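# Place folded umbrella flat inside storage box

## Task

Put the folded umbrella down so it lies flat on the floor of the storage box and touches none of the box's walls. Contact with the rim, or with the upper inside of a wall near the rim, may count as failure. The box must stay in its original spot, neither rotated nor tipped over. The umbrella must stay in place without the robot supporting it. At the end the grippers must have released it and the arms must be moved away.

## Robot and tools

Robot: two FANUC CRX arms, left_arm and right_arm, each ending in a Robotiq 140 mm two-finger gripper. The names are just labels, not sides in any image. Bases in the scene frame: left_arm at (-0.013, +0.324, 0) m, quat_wxyz (+0.999, 0, 0, +0.051); right_arm at (-0.039, -0.317, 0) m, quat_wxyz (+0.997, 0, 0, +0.073).

Scene frame: origin on the table surface midway between the arms, +z up, +x out across the table, left_arm on the +y side. Each result has a state line, left_arm: ... | right_arm: ..., with end_effector_position (metres) and end_effector_quat_wxyz for each gripper. That point sits between the pads when they are closed. The fingers extend along the gripper's +z and open and close along its y. Closed fingertips stick out about 33 mm beyond the point, fully open ones about 9 mm. Reported hand positions can be off, more so when the arm is stretched out.

execute_actions takes "actions": a list holding one action, one wait, or nothing. An empty list ({"actions": []}) just reports the state. An action is {"rows": [[...]], "steps": n}, with n from 1 to 15 control steps of 1/30 s each (default 15) and 1 to 15 rows. Each row is used for one step; if rows run out, the last one repeats. A wait is {"steps": n} with no rows, n up to 300; it ends that many steps after the previous result, with your reply time included. Optional "pictures": false skips the camera images. A refused call sends nothing.

Row layout: one list of exactly 18 numbers in [-1, 1] covering both arms, even if only one moves. First left_arm: 6 joint numbers (waist, shoulder, elbow, forearm roll, wrist pitch, wrist roll), then gripper position, force_limit, speed. Then the same 9 for right_arm.

Joint numbers are offsets, not poses. They are scaled: 1.0 equals 1.983 rad for waist and shoulder, 2.38 rad for elbow, 2.975 rad for forearm roll, wrist pitch and wrist roll. The reference is the joint angles in the most recent result that listed them (Joint positions line); before any such result in the scene, and for the second or later call within one reply, the reference is where the arm is when the action begins. Each row is counted from that same reference, not from the previous row. So all-zero joint numbers pull the arm back to the reference; they are not a pause. Stated joint ranges (rad): waist -3.491 to 3.491, shoulder -3.140 to 3.140, elbow -1.187 to 4.328, forearm roll -3.316 to 3.316, wrist pitch -3.140 to 3.140, wrist roll -3.927 to 3.927. Asking for more than 0.010 rad past an end gets the call refused; true ends may differ by 0.010 rad. A "joint sent to its limit" line means a joint was clipped at its end, possibly from an earlier action still running.

Motion limits: target speed caps of 2.62 rad/s (waist, shoulder), 3.14 (elbow), 3.93 (wrist joints), 0.5 s to ramp up, joints of one arm synchronised. The target is held within 0.805 / 0.966 / 1.21 rad of the measured angle, and scaled back if it would put the gripper more than 70 mm from where it is. Big moves therefore take several calls. Between calls arms keep heading to the last target until they settle or a step is HELD.

Gripper numbers are absolute settings. position: +1 fully open (140 mm), pads touch near -0.8, -1 closes until blocked. force_limit: about 14 N at -1, 60 N at 0, 107 N at +1. speed: about 30, 140, 250 mm/s at -1, 0, +1. To keep a gripper unchanged, resend its previous three numbers (0 is a real command). After closing with -1, check object_status = 2 (held). Codes: 0 moving, 1 blocked while opening, 2 blocked while closing, 3 reached target or pads met. To squeeze harder while at 2, raise force_limit and switch position between -1 and -0.98. position_measured is in counts: 3 fully open, 230 pads touching. Closing pushes the fingertips about 24 mm further out, so keep clearance above surfaces.

Result lines: Joint positions and Joint velocities per arm (rad, rad/s); Flange force (noisy, includes held weight, "no reading" when unavailable); HELD marks steps where your row was not sent; "joint command not followed" means clearance checks altered joint targets; MOTOR HOT warns of overheating, and an OVER-TEMPERATURE FAULT brakes that arm until it cools.

Faults: torque at a joint reaching its load limit (waist, shoulder, elbow 140 N m; wrist joints 35.2 N m, held weight included), or 150 N of outside force on the arm, tool or load, stops that arm for 10 seconds and drops the remainder of the call.

Other tools: zoom_image {"camera", "region": [x0, y0, x1, y1]} magnifies up to 504 by 504 pixels of a camera's latest image. Cameras: cam_head_left, cam_head_right, cam_high, cam_low (504x504), cam_left_wrist, cam_right_wrist (616x616). show_instructions shows the reference images; read_manual gives URDF licence text; finished_scene {"scene": n} ends and grades the scene irreversibly.

Avoid: dropping or slipping the umbrella, slamming it, touching the box rim or upper inner walls, shifting or tilting the box, pushing anything off the table, arms colliding, and hard presses. Loose objects may occasionally get nudged. Open the gripper and lift away before finishing.

Each tool is called after "Emit:" as name(argument=value, ...) on one line, values as JSON.

Reference images:

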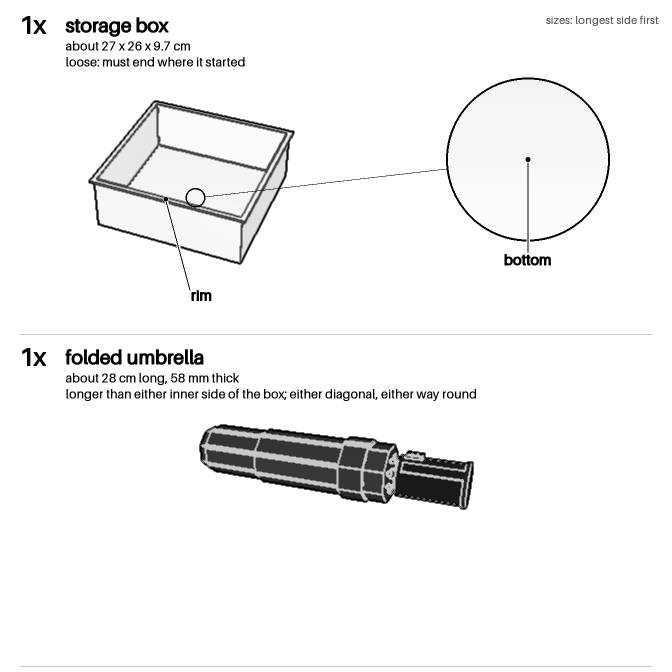

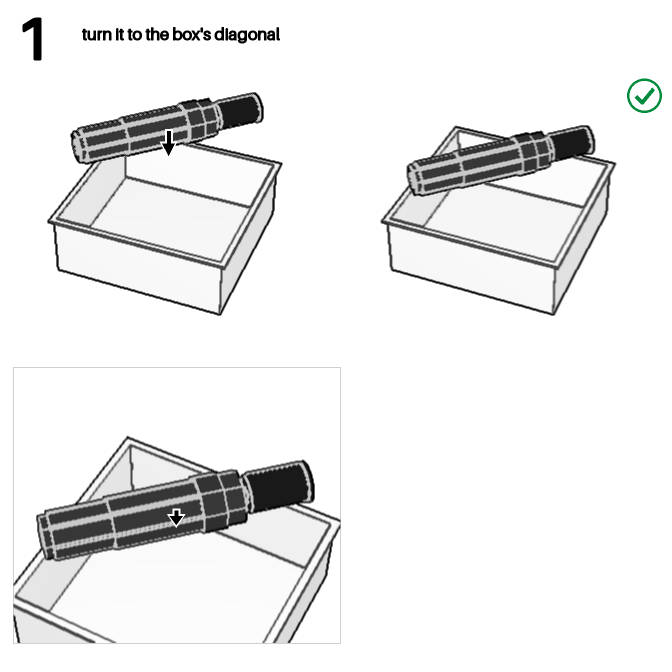

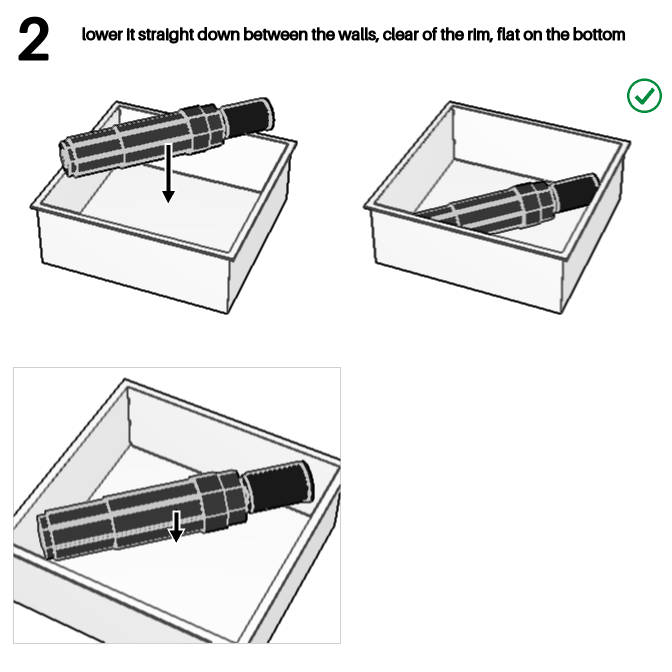

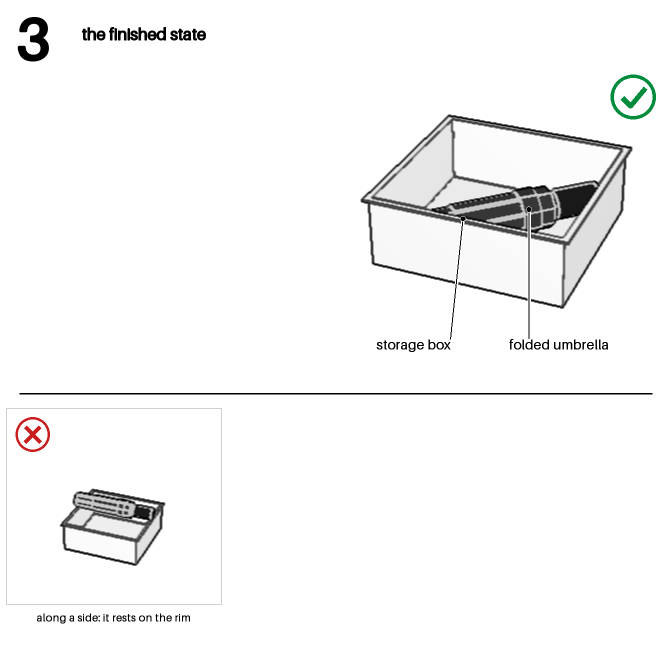

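## Session

Emit:
execute_actions(actions=[])

Scene clock: 0.00 s of 3960.00 s.
left_arm: end_effector_position=(+0.3469, +0.0122, +0.1466) position_measured=3 object_status=3 end_effector_quat_wxyz=(+0.127, +0.782, +0.607, -0.059) | right_arm: end_effector_position=(+0.4254, -0.5912, +0.1660) position_measured=3 object_status=3 end_effector_quat_wxyz=(+0.486, +0.410, +0.563, +0.528)
Joint positions: left_arm=[-0.35  -0.093 -0.419  0.278 -1.129  3.035] | right_arm=[-1.325  0.421 -0.989  1.375  1.57   3.098]
Joint velocities: left_arm=[ 0.    -0.001 -0.    -0.    -0.    -0.   ] | right_arm=[-0.001  0.    -0.001  0.003  0.001  0.001]
Flange force (N, the push that the arm receives, along the gripper's own x y z axes): no reading

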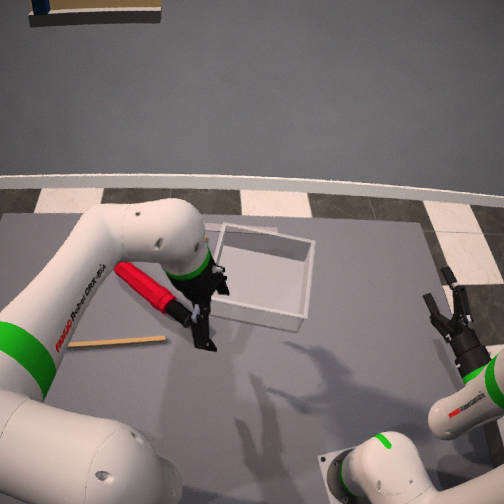

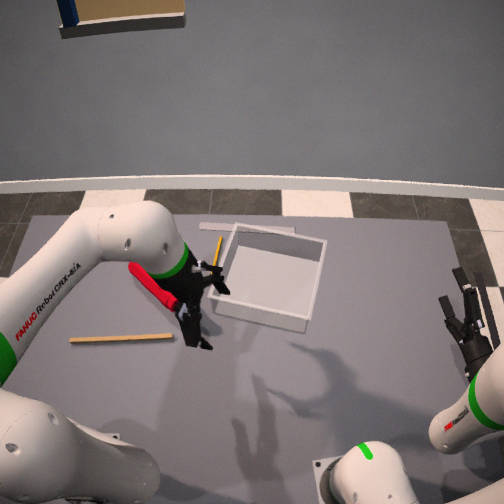

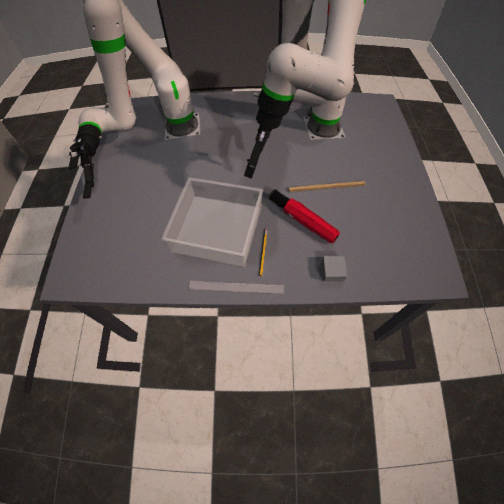

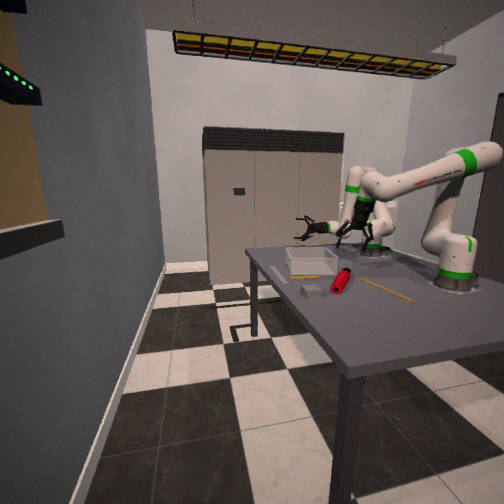

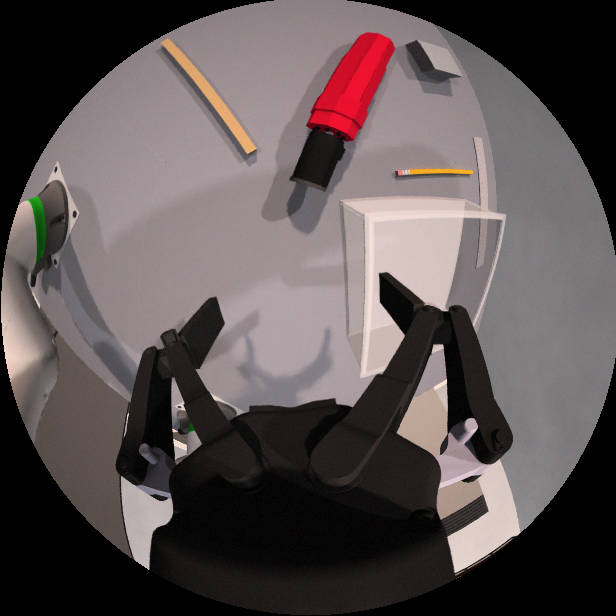

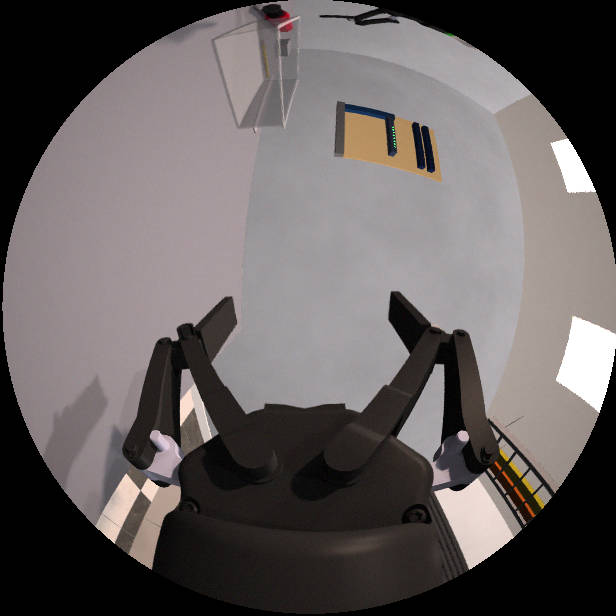

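Emit:
execute_actions(actions=[{"rows":[[0.111,0.1495,0.232,-0.0934,-0.125,-0.214,1,0,0,0,0,0,0,0,0,1,0,0]],"steps":15}], pictures=false)

Emit:
execute_actions(actions=[{"steps":20}])

Scene clock: 25.47 s of 3960.00 s.
left_arm: end_effector_position=(+0.4513, +0.1139, +0.1830) position_measured=3 object_status=3 end_effector_quat_wxyz=(+0.048, +0.887, +0.458, -0.008) | right_arm: end_effector_position=(+0.4254, -0.5912, +0.1660) position_measured=3 object_status=3 end_effector_quat_wxyz=(+0.486, +0.410, +0.563, +0.528)
Joint positions: left_arm=[-0.203  0.105 -0.051  0.092 -1.377  2.61 ] | right_arm=[-1.325  0.421 -0.989  1.375  1.57   3.098]
Joint velocities: left_arm=[ 0.363  0.487  0.91  -0.454 -0.607 -1.037] | right_arm=[-0.    -0.     0.     0.001 -0.001  0.001]
Flange force (N, the push that the arm receives, along the gripper's own x y z axes): left_arm=[-0.5 5.1 -2.6] | right_arm=[-0.3 -4.1 0.1]
Steps of this call (steps 1 to 90: nothing new was sent; then 21.97 s passed at rest; steps 91 to 105: all 15 steps of this action). Readings (joint positions | what the end effector reports):
91: left_arm=[-0.350 -0.093 -0.419 0.278 -1.129 3.035] | right_arm=[-1.325 0.421 -0.989 1.375 1.570 3.098] | left_arm position_measured=3 object_status=3 | right_arm position_measured=3 object_status=3
92: left_arm=[-0.349 -0.091 -0.417 0.276 -1.130 3.032] | right_arm=[-1.325 0.421 -0.989 1.375 1.570 3.098] | left_arm position_measured=3 object_status=3 | right_arm position_measured=3 object_status=3
94: left_arm=[-0.339 -0.078 -0.392 0.264 -1.147 3.003] | right_arm=[-1.325 0.421 -0.989 1.375 1.570 3.098] | left_arm position_measured=3 object_status=3 | right_arm position_measured=3 object_status=3
98: left_arm=[-0.290 -0.013 -0.270 0.203 -1.229 2.863] | right_arm=[-1.325 0.421 -0.989 1.375 1.570 3.098] | left_arm position_measured=3 object_status=3 | right_arm position_measured=3 object_status=3
105: the state above

Scene clock: 26.13 s of 3960.00 s.
left_arm: end_effector_position=(+0.4944, +0.1794, +0.1995) position_measured=3 object_status=3 end_effector_quat_wxyz=(-0.000, +0.921, +0.389, -0.000) | right_arm: end_effector_position=(+0.4254, -0.5912, +0.1660) position_measured=3 object_status=3 end_effector_quat_wxyz=(+0.486, +0.410, +0.563, +0.528)
Joint positions: left_arm=[-0.13   0.204  0.133 -0.    -1.501  2.398] | right_arm=[-1.325  0.421 -0.989  1.375  1.57   3.098]
Joint velocities: left_arm=[-0.     0.     0.    -0.002  0.     0.   ] | right_arm=[-0.001 -0.     0.001  0.    -0.    -0.   ]
Flange force (N, the push that the arm receives, along the gripper's own x y z axes): left_arm=[1.2 2.1 -1.6] | right_arm=[0.6 -3.7 1.8]
Steps of this call (steps 1 to 20: the robot went on to your last target). Readings (joint positions | what the end effector reports):
1: left_arm=[-0.191 0.122 -0.020 0.077 -1.398 2.574] | right_arm=[-1.325 0.421 -0.989 1.375 1.570 3.098] | left_arm position_measured=3 object_status=3 | right_arm position_measured=3 object_status=3
2: left_arm=[-0.178 0.138 0.011 0.061 -1.418 2.539] | right_arm=[-1.325 0.421 -0.989 1.375 1.570 3.098] | left_arm position_measured=3 object_status=3 | right_arm position_measured=3 object_status=3
4: left_arm=[-0.155 0.169 0.069 0.032 -1.457 2.472] | right_arm=[-1.325 0.421 -0.989 1.375 1.570 3.098] | left_arm position_measured=3 object_status=3 | right_arm position_measured=3 object_status=3
8: left_arm=[-0.131 0.203 0.131 0.001 -1.499 2.401] | right_arm=[-1.325 0.421 -0.989 1.375 1.570 3.098] | left_arm position_measured=3 object_status=3 | right_arm position_measured=3 object_status=3
20: the state above

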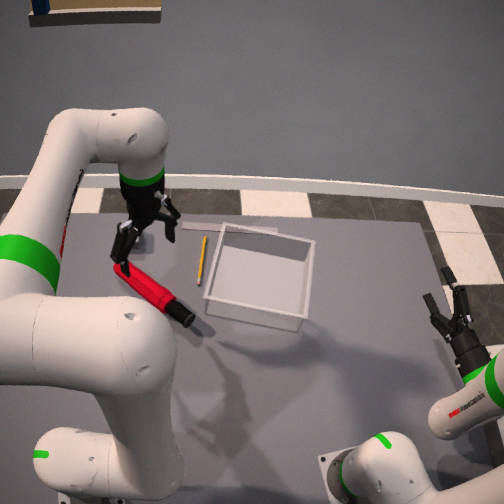

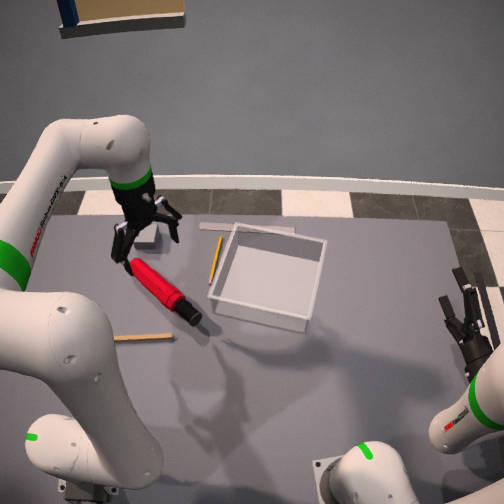

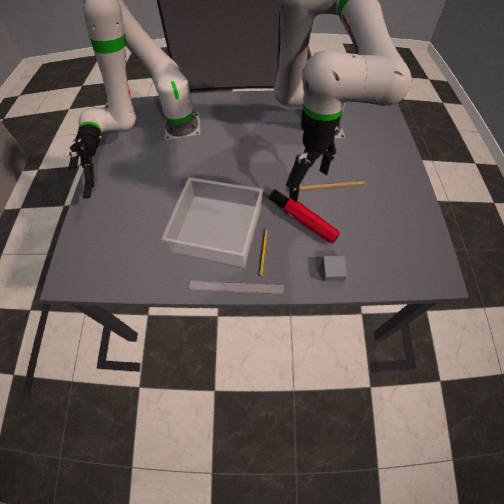

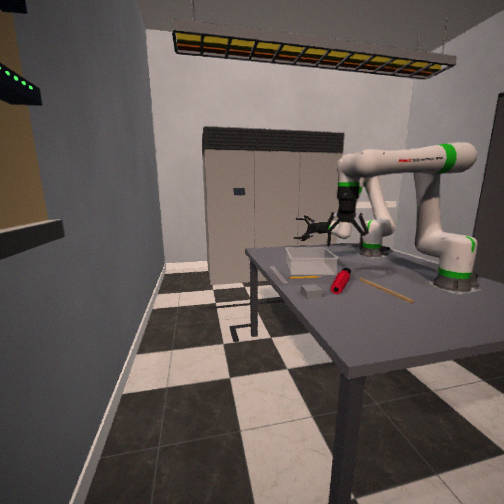

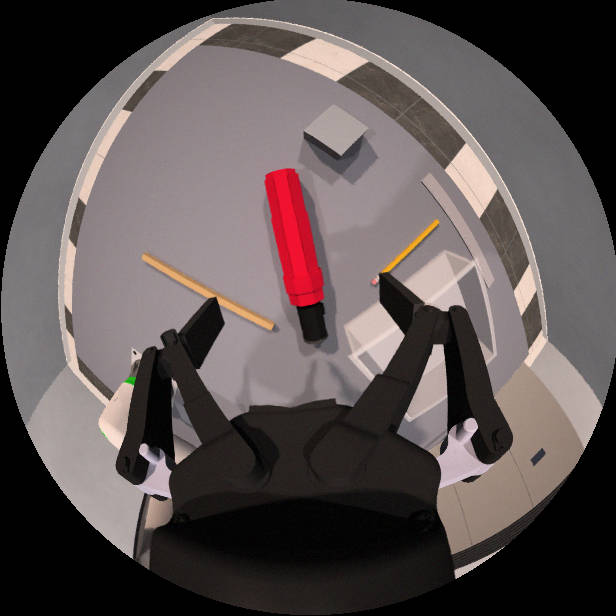

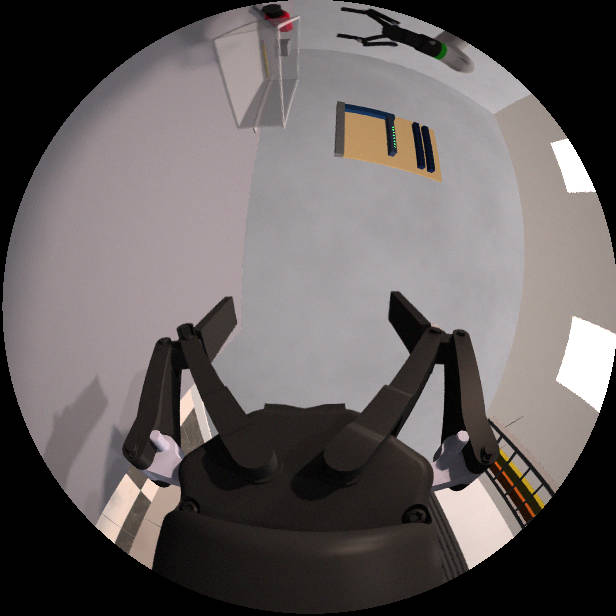

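Emit:
execute_actions(actions=[{"rows":[[0,0.0259,-0.0829,0,0.084,0,1,0,0,0,0,0,0,0,0,1,0,0]],"steps":15}])

Scene clock: 33.10 s of 3960.00 s.
left_arm: end_effector_position=(+0.4948, +0.1794, +0.0903) position_measured=3 object_status=3 end_effector_quat_wxyz=(-0.000, +0.921, +0.389, +0.001) | right_arm: end_effector_position=(+0.4254, -0.5912, +0.1660) position_measured=3 object_status=3 end_effector_quat_wxyz=(+0.486, +0.410, +0.563, +0.528)
Joint positions: left_arm=[-0.13   0.255 -0.064 -0.001 -1.251  2.398] | right_arm=[-1.325  0.421 -0.989  1.375  1.57   3.098]
Joint velocities: left_arm=[-0.    -0.001 -0.007 -0.001  0.004 -0.001] | right_arm=[-0.    -0.     0.001  0.001  0.001  0.   ]
Flange force (N, the push that the arm receives, along the gripper's own x y z axes): left_arm=[1.6 0.7 -0.6] | right_arm=[0.2 -4.7 2.8]
Steps of this call (steps 1 to 15: the robot went on to your last target; steps 16 to 90: nothing new was sent; then 3.47 s passed at rest; steps 91 to 105: all 15 steps of this action). Readings (joint positions | what the end effector reports):
91: left_arm=[-0.130 0.204 0.133 -0.000 -1.501 2.398] | right_arm=[-1.325 0.421 -0.989 1.375 1.570 3.098] | left_arm position_measured=3 object_status=3 | right_arm position_measured=3 object_status=3
92: left_arm=[-0.130 0.204 0.131 -0.000 -1.498 2.398] | right_arm=[-1.325 0.421 -0.989 1.375 1.570 3.098] | left_arm position_measured=3 object_status=3 | right_arm position_measured=3 object_status=3
94: left_arm=[-0.130 0.211 0.106 -0.000 -1.466 2.398] | right_arm=[-1.325 0.421 -0.989 1.375 1.570 3.098] | left_arm position_measured=3 object_status=3 | right_arm position_measured=3 object_status=3
98: left_arm=[-0.130 0.238 0.003 -0.001 -1.336 2.398] | right_arm=[-1.325 0.421 -0.989 1.375 1.570 3.098] | left_arm position_measured=3 object_status=3 | right_arm position_measured=3 object_status=3
105: the state above

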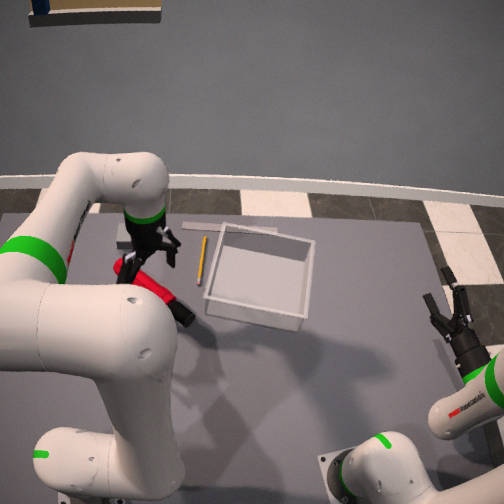

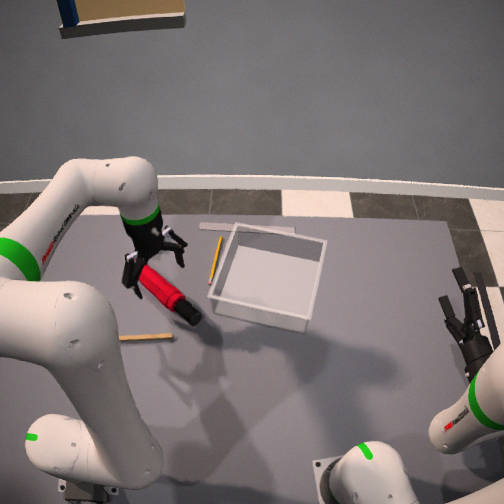

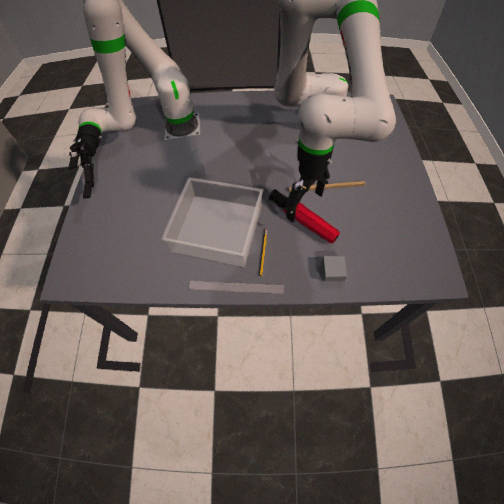

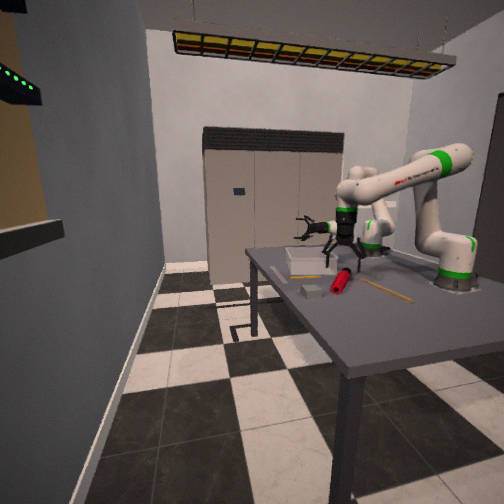

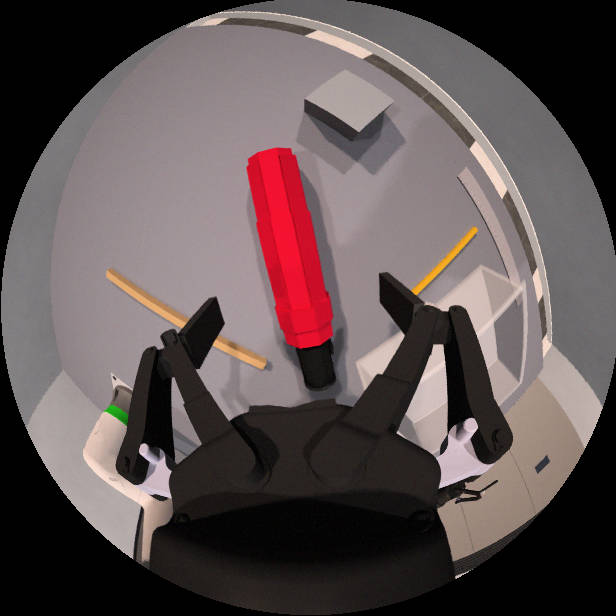

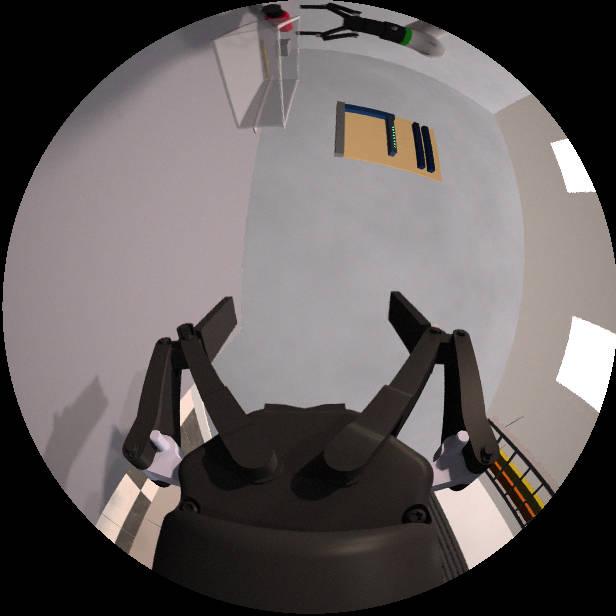

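Emit:
execute_actions(actions=[{"rows":[[0,0.024,-0.0295,0,0.0393,0,1,0,0,0,0,0,0,0,0,1,0,0]],"steps":12}])

Scene clock: 43.33 s of 3960.00 s.
left_arm: end_effector_position=(+0.4947, +0.1794, +0.0381) position_measured=3 object_status=3 end_effector_quat_wxyz=(-0.000, +0.921, +0.389, +0.000) | right_arm: end_effector_position=(+0.4254, -0.5912, +0.1660) position_measured=3 object_status=3 end_effector_quat_wxyz=(+0.486, +0.410, +0.563, +0.528)
Joint positions: left_arm=[-0.13   0.302 -0.134 -0.    -1.134  2.398] | right_arm=[-1.325  0.421 -0.989  1.375  1.57   3.098]
Joint velocities: left_arm=[-0.001 -0.001 -0.003  0.001  0.001  0.   ] | right_arm=[ 0.     0.001  0.    -0.001 -0.    -0.   ]
Flange force (N, the push that the arm receives, along the gripper's own x y z axes): left_arm=[0.8 1.6 -3.0] | right_arm=[0.5 -5.2 0.9]
Steps of this call (steps 1 to 15: the robot went on to your last target; steps 16 to 90: nothing new was sent; then 6.83 s passed at rest; steps 91 to 102: all 12 steps of this action). Readings (joint positions | what the end effector reports):
91: left_arm=[-0.130 0.255 -0.064 -0.000 -1.251 2.398] | right_arm=[-1.325 0.421 -0.989 1.375 1.570 3.098] | left_arm position_measured=3 object_status=3 | right_arm position_measured=3 object_status=3
92: left_arm=[-0.130 0.256 -0.066 -0.000 -1.247 2.398] | right_arm=[-1.325 0.421 -0.989 1.375 1.570 3.098] | left_arm position_measured=3 object_status=3 | right_arm position_measured=3 object_status=3
94: left_arm=[-0.130 0.269 -0.085 -0.000 -1.216 2.398] | right_arm=[-1.325 0.421 -0.989 1.375 1.570 3.098] | left_arm position_measured=3 object_status=3 | right_arm position_measured=3 object_status=3
98: left_arm=[-0.130 0.302 -0.132 -0.000 -1.138 2.398] | right_arm=[-1.325 0.421 -0.989 1.375 1.570 3.098] | left_arm position_measured=3 object_status=3 | right_arm position_measured=3 object_status=3
102: the state above

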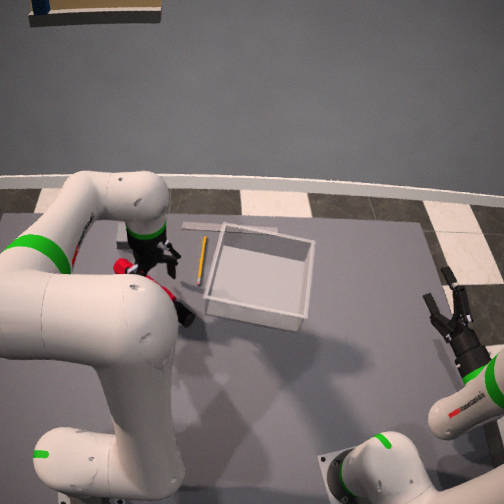

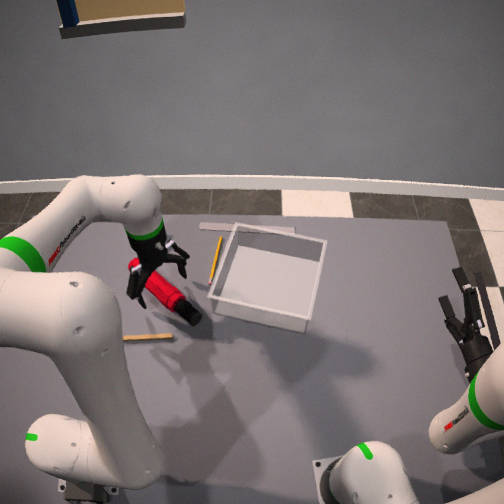

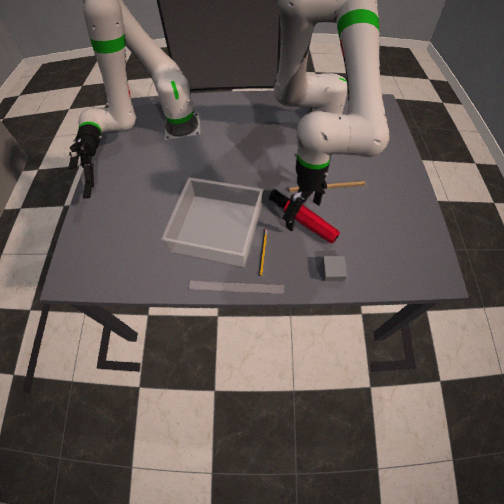

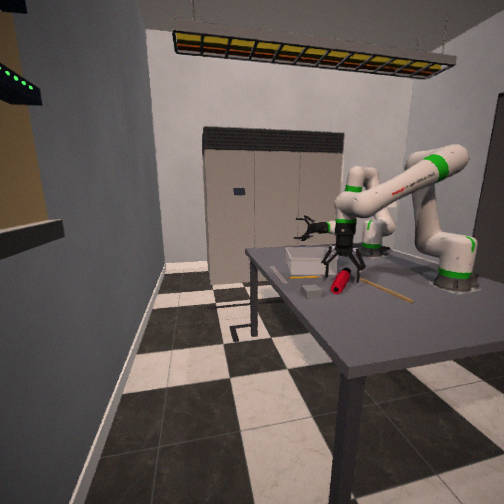

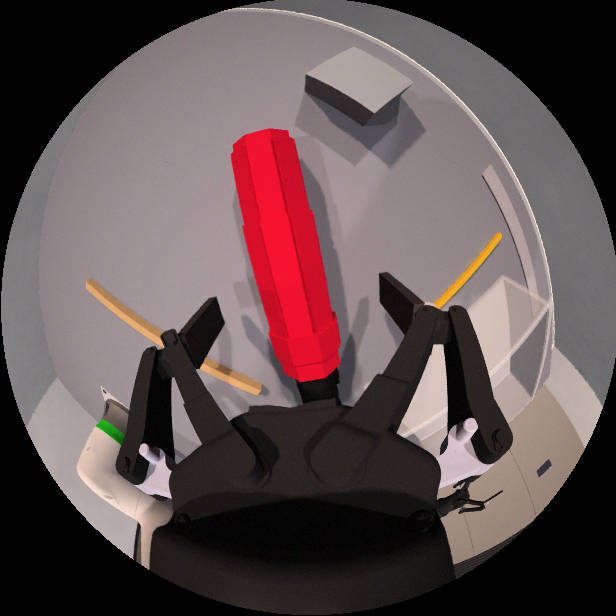

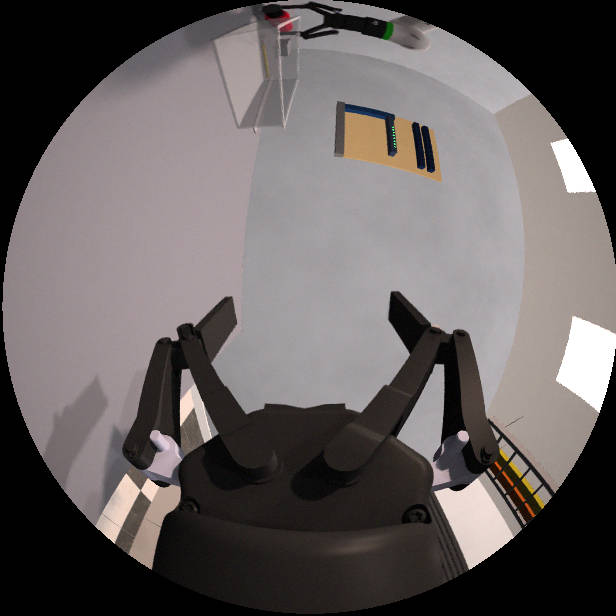

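Emit:
execute_actions(actions=[{"rows":[[0,0,0,0,0,0,-1,0,0,0,0,0,0,0,0,1,0,0]],"steps":15}], pictures=false)

Emit:
execute_actions(actions=[{"steps":10}])

Scene clock: 48.13 s of 3960.00 s.
left_arm: end_effector_position=(+0.4946, +0.1794, +0.0380) position_measured=104 object_status=0 end_effector_quat_wxyz=(-0.000, +0.921, +0.389, +0.000) | right_arm: end_effector_position=(+0.4254, -0.5912, +0.1660) position_measured=3 object_status=3 end_effector_quat_wxyz=(+0.486, +0.410, +0.563, +0.528)
Joint positions: left_arm=[-0.13   0.302 -0.134 -0.001 -1.134  2.398] | right_arm=[-1.325  0.421 -0.989  1.375  1.57   3.098]
Joint velocities: left_arm=[-0.    -0.     0.    -0.001 -0.    -0.   ] | right_arm=[ 0.    -0.    -0.     0.002  0.001  0.   ]
Flange force (N, the push that the arm receives, along the gripper's own x y z axes): left_arm=[2.3 3.1 0.1] | right_arm=[0.1 -5.5 1.7]
Steps of this call (steps 1 to 15: the robot went on to your last target; steps 16 to 90: nothing new was sent; then 1.30 s passed at rest; steps 91 to 105: all 15 steps of this action). Readings (joint positions | what the end effector reports):
91: left_arm=[-0.130 0.303 -0.134 -0.001 -1.134 2.398] | right_arm=[-1.325 0.421 -0.989 1.375 1.570 3.098] | left_arm position_measured=3 object_status=0 | right_arm position_measured=3 object_status=3
92: left_arm=[-0.130 0.303 -0.134 -0.001 -1.134 2.398] | right_arm=[-1.325 0.421 -0.989 1.375 1.570 3.098] | left_arm position_measured=5 object_status=0 | right_arm position_measured=3 object_status=3
94: left_arm=[-0.130 0.303 -0.134 -0.001 -1.134 2.398] | right_arm=[-1.325 0.421 -0.989 1.375 1.570 3.098] | left_arm position_measured=20 object_status=0 | right_arm position_measured=3 object_status=3
98: left_arm=[-0.130 0.303 -0.134 -0.001 -1.134 2.398] | right_arm=[-1.325 0.421 -0.989 1.375 1.570 3.098] | left_arm position_measured=51 object_status=0 | right_arm position_measured=3 object_status=3
105: the state above

Scene clock: 48.47 s of 3960.00 s.
left_arm: end_effector_position=(+0.4947, +0.1794, +0.0381) position_measured=168 object_status=0 end_effector_quat_wxyz=(-0.000, +0.921, +0.389, +0.000) | right_arm: end_effector_position=(+0.4254, -0.5912, +0.1660) position_measured=3 object_status=3 end_effector_quat_wxyz=(+0.486, +0.410, +0.563, +0.528)
Joint positions: left_arm=[-0.13   0.302 -0.134 -0.    -1.134  2.398] | right_arm=[-1.325  0.421 -0.989  1.375  1.57   3.098]
Joint velocities: left_arm=[-0.     0.001  0.    -0.001 -0.     0.001] | right_arm=[ 0.    -0.002 -0.     0.001 -0.002 -0.   ]
Flange force (N, the push that the arm receives, along the gripper's own x y z axes): left_arm=[-0.3 -2.0 -13.1] | right_arm=[0.3 -4.8 2.0]
Steps of this call (steps 1 to 10: the robot went on to your last target). Readings (joint positions | what the end effector reports):
1: left_arm=[-0.130 0.302 -0.134 -0.001 -1.134 2.398] | right_arm=[-1.325 0.421 -0.989 1.375 1.570 3.098] | left_arm position_measured=112 object_status=0 | right_arm position_measured=3 object_status=3
2: left_arm=[-0.130 0.302 -0.134 -0.001 -1.134 2.398] | right_arm=[-1.325 0.421 -0.989 1.375 1.570 3.098] | left_arm position_measured=119 object_status=0 | right_arm position_measured=3 object_status=3
4: left_arm=[-0.130 0.302 -0.134 -0.001 -1.134 2.398] | right_arm=[-1.325 0.421 -0.989 1.375 1.570 3.098] | left_arm position_measured=134 object_status=0 | right_arm position_measured=3 object_status=3
8: left_arm=[-0.130 0.302 -0.134 -0.000 -1.134 2.398] | right_arm=[-1.325 0.421 -0.989 1.375 1.570 3.098] | left_arm position_measured=164 object_status=0 | right_arm position_measured=3 object_status=3
10: the state above

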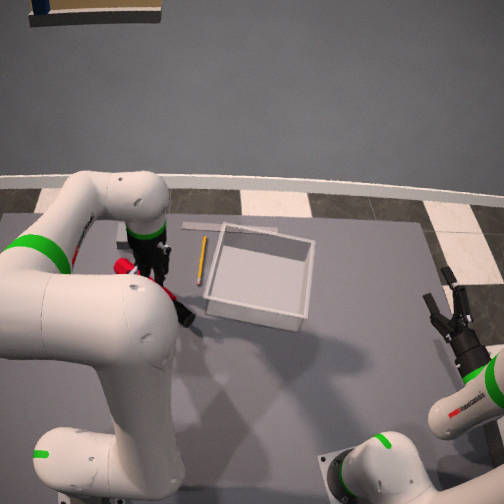

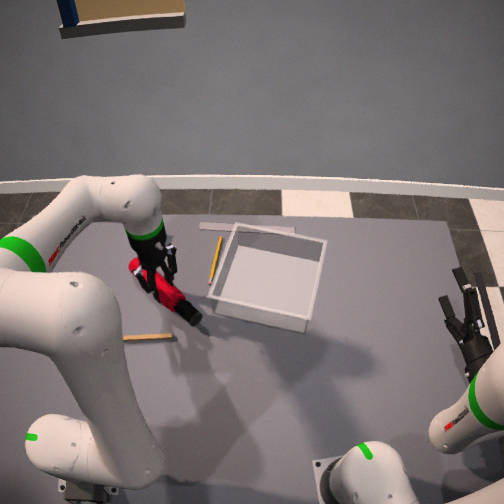

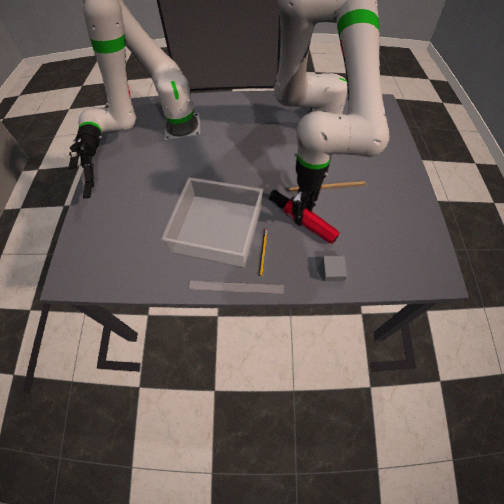

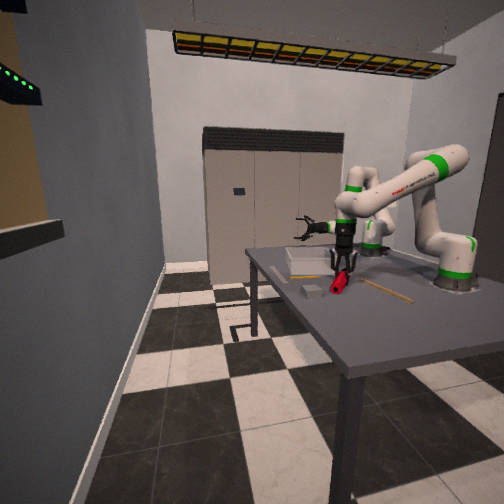

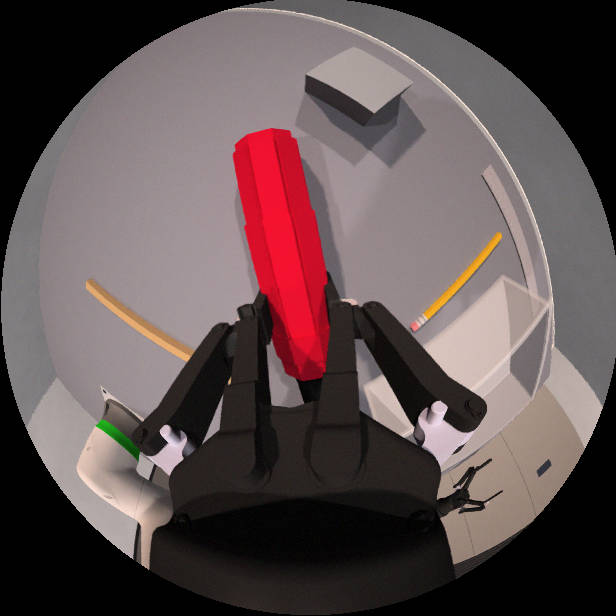

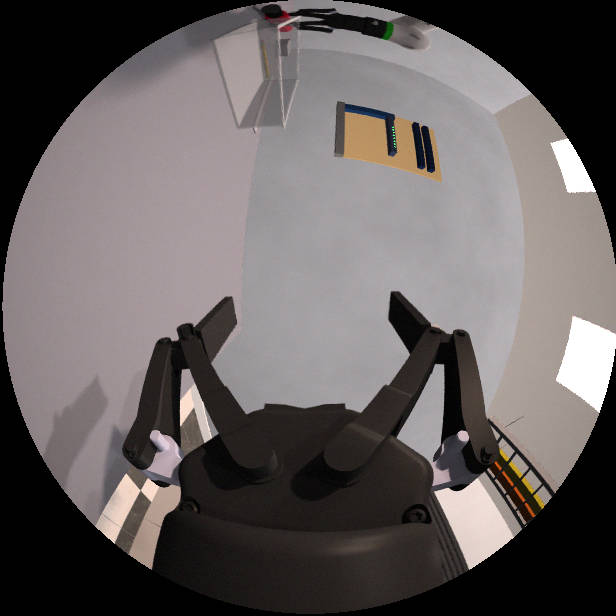

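Emit:
zoom_image(camera="cam_high", region=[150,160,290,280])

Emit:
execute_actions(actions=[], pictures=false)

Region (150, 160, 290, 280) of cam_high's 504x504 image, scaled by 3.600, with more detail than that image has; it fills the top 432 rows of this view, and the rest is white.

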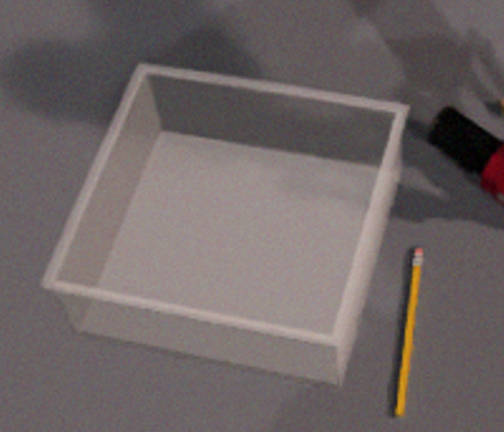

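Scene clock: 51.60 s of 3960.00 s.
left_arm: end_effector_position=(+0.4947, +0.1794, +0.0381) position_measured=168 object_status=2 end_effector_quat_wxyz=(-0.000, +0.921, +0.389, +0.000) | right_arm: end_effector_position=(+0.4254, -0.5912, +0.1660) position_measured=3 object_status=3 end_effector_quat_wxyz=(+0.486, +0.410, +0.563, +0.528)
Joint positions: left_arm=[-0.13   0.302 -0.134 -0.    -1.134  2.398] | right_arm=[-1.325  0.421 -0.989  1.375  1.57   3.098]
Joint velocities: left_arm=[ 0.001  0.001  0.    -0.001  0.     0.001] | right_arm=[-0.001 -0.001  0.     0.     0.002  0.   ]
Flange force (N, the push that the arm receives, along the gripper's own x y z axes): left_arm=[1.7 -0.9 -14.1] | right_arm=[-0.1 -5.0 1.8]
Steps of this call (steps 1 to 15: the robot went on to your last target; steps 16 to 90: nothing new was sent; then 0.13 s passed at rest). Readings (joint positions | what the end effector reports):
1: left_arm=[-0.130 0.302 -0.134 -0.000 -1.134 2.398] | right_arm=[-1.325 0.421 -0.989 1.375 1.570 3.098] | left_arm position_measured=168 object_status=0 | right_arm position_measured=3 object_status=3
2: left_arm=[-0.130 0.302 -0.134 -0.000 -1.134 2.398] | right_arm=[-1.325 0.421 -0.989 1.375 1.570 3.098] | left_arm position_measured=168 object_status=0 | right_arm position_measured=3 object_status=3
4: left_arm=[-0.130 0.302 -0.134 -0.000 -1.134 2.398] | right_arm=[-1.325 0.421 -0.989 1.375 1.570 3.098] | left_arm position_measured=168 object_status=2 | right_arm position_measured=3 object_status=3
8: left_arm=[-0.130 0.302 -0.134 -0.000 -1.134 2.398] | right_arm=[-1.325 0.421 -0.989 1.375 1.570 3.098] | left_arm position_measured=168 object_status=2 | right_arm position_measured=3 object_status=3
90: the state above
All arms were judged still, so your last target was given up. Only a new action makes them travel on or press farther. Fingers that are still opening or closing keep moving.

Emit:
execute_actions(actions=[{"rows":[[0,-0.0166,0.0375,0,-0.041,0,-1,0,0,0,0,0,0,0,0,1,0,0],[0,-0.0166,0.0375,0,-0.041,0,-1,0,0,0,0,0,0,0,0,1,0,0],[0,-0.0166,0.0375,0,-0.041,0,-1,0,0,0,0,0,0,0,0,1,0,0],[0,-0.0166,0.0375,0,-0.041,0,-1,0,0,0,0,0,0,0,0,1,0,0],[0,-0.0497,0.1124,0,-0.1233,0,-1,0,0,0,0,0,0,0,0,1,0,0]],"steps":15}])

Scene clock: 66.50 s of 3960.00 s.
left_arm: end_effector_position=(+0.4958, +0.1793, +0.1930) position_measured=168 object_status=2 end_effector_quat_wxyz=(-0.000, +0.921, +0.389, +0.000) | right_arm: end_effector_position=(+0.4254, -0.5912, +0.1660) position_measured=3 object_status=3 end_effector_quat_wxyz=(+0.486, +0.410, +0.563, +0.528)
Joint positions: left_arm=[-0.13   0.208  0.123 -0.    -1.486  2.398] | right_arm=[-1.325  0.421 -0.989  1.375  1.57   3.098]
Joint velocities: left_arm=[ 0.001 -0.111  0.301 -0.    -0.413  0.   ] | right_arm=[-0.     0.     0.     0.002 -0.001 -0.   ]
Flange force (N, the push that the arm receives, along the gripper's own x y z axes): left_arm=[-0.2 1.0 -20.3] | right_arm=[1.1 -5.0 1.2]
Steps of this call (steps 1 to 90: nothing new was sent; then 11.40 s passed at rest; steps 91 to 105: all 15 steps of this action). Readings (joint positions | what the end effector reports):
91: left_arm=[-0.130 0.302 -0.134 -0.000 -1.134 2.398] | right_arm=[-1.325 0.421 -0.989 1.375 1.570 3.098] | left_arm position_measured=168 object_status=2 | right_arm position_measured=3 object_status=3
92: left_arm=[-0.130 0.302 -0.132 -0.000 -1.137 2.398] | right_arm=[-1.325 0.421 -0.989 1.375 1.570 3.098] | left_arm position_measured=168 object_status=2 | right_arm position_measured=3 object_status=3
94: left_arm=[-0.130 0.294 -0.109 -0.000 -1.169 2.398] | right_arm=[-1.325 0.421 -0.989 1.375 1.570 3.098] | left_arm position_measured=168 object_status=2 | right_arm position_measured=3 object_status=3
98: left_arm=[-0.130 0.261 -0.021 -0.000 -1.289 2.398] | right_arm=[-1.325 0.421 -0.989 1.375 1.570 3.098] | left_arm position_measured=168 object_status=2 | right_arm position_measured=3 object_status=3
105: the state above

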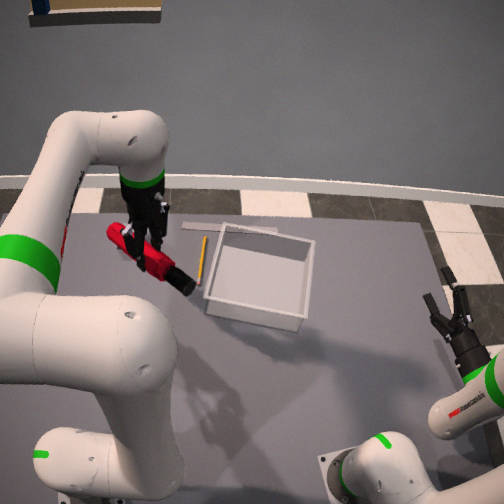

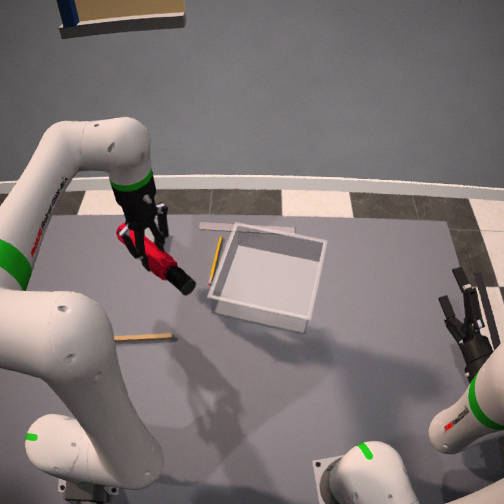

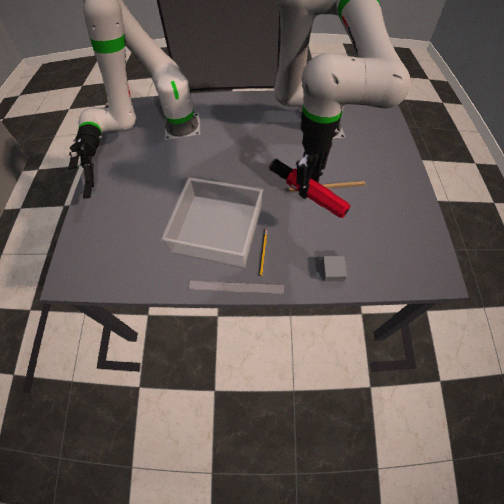

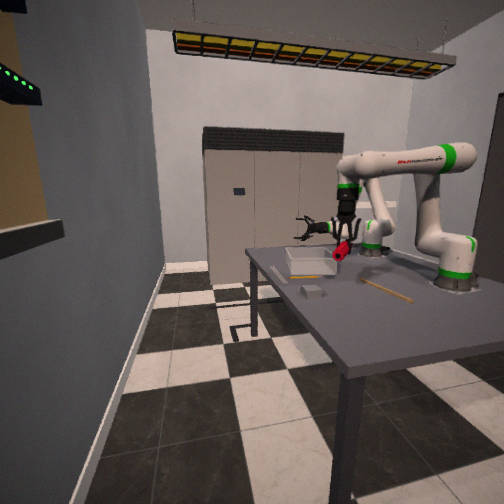

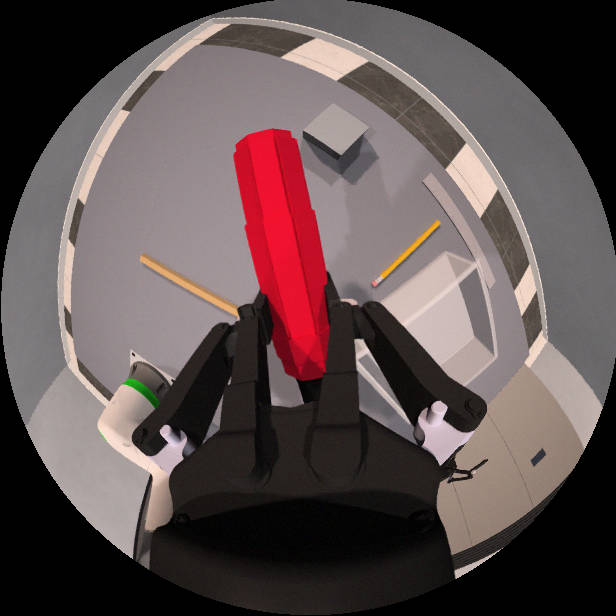

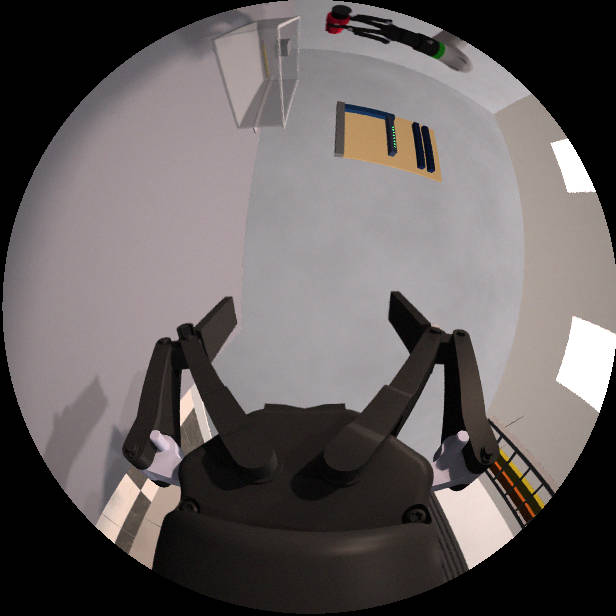

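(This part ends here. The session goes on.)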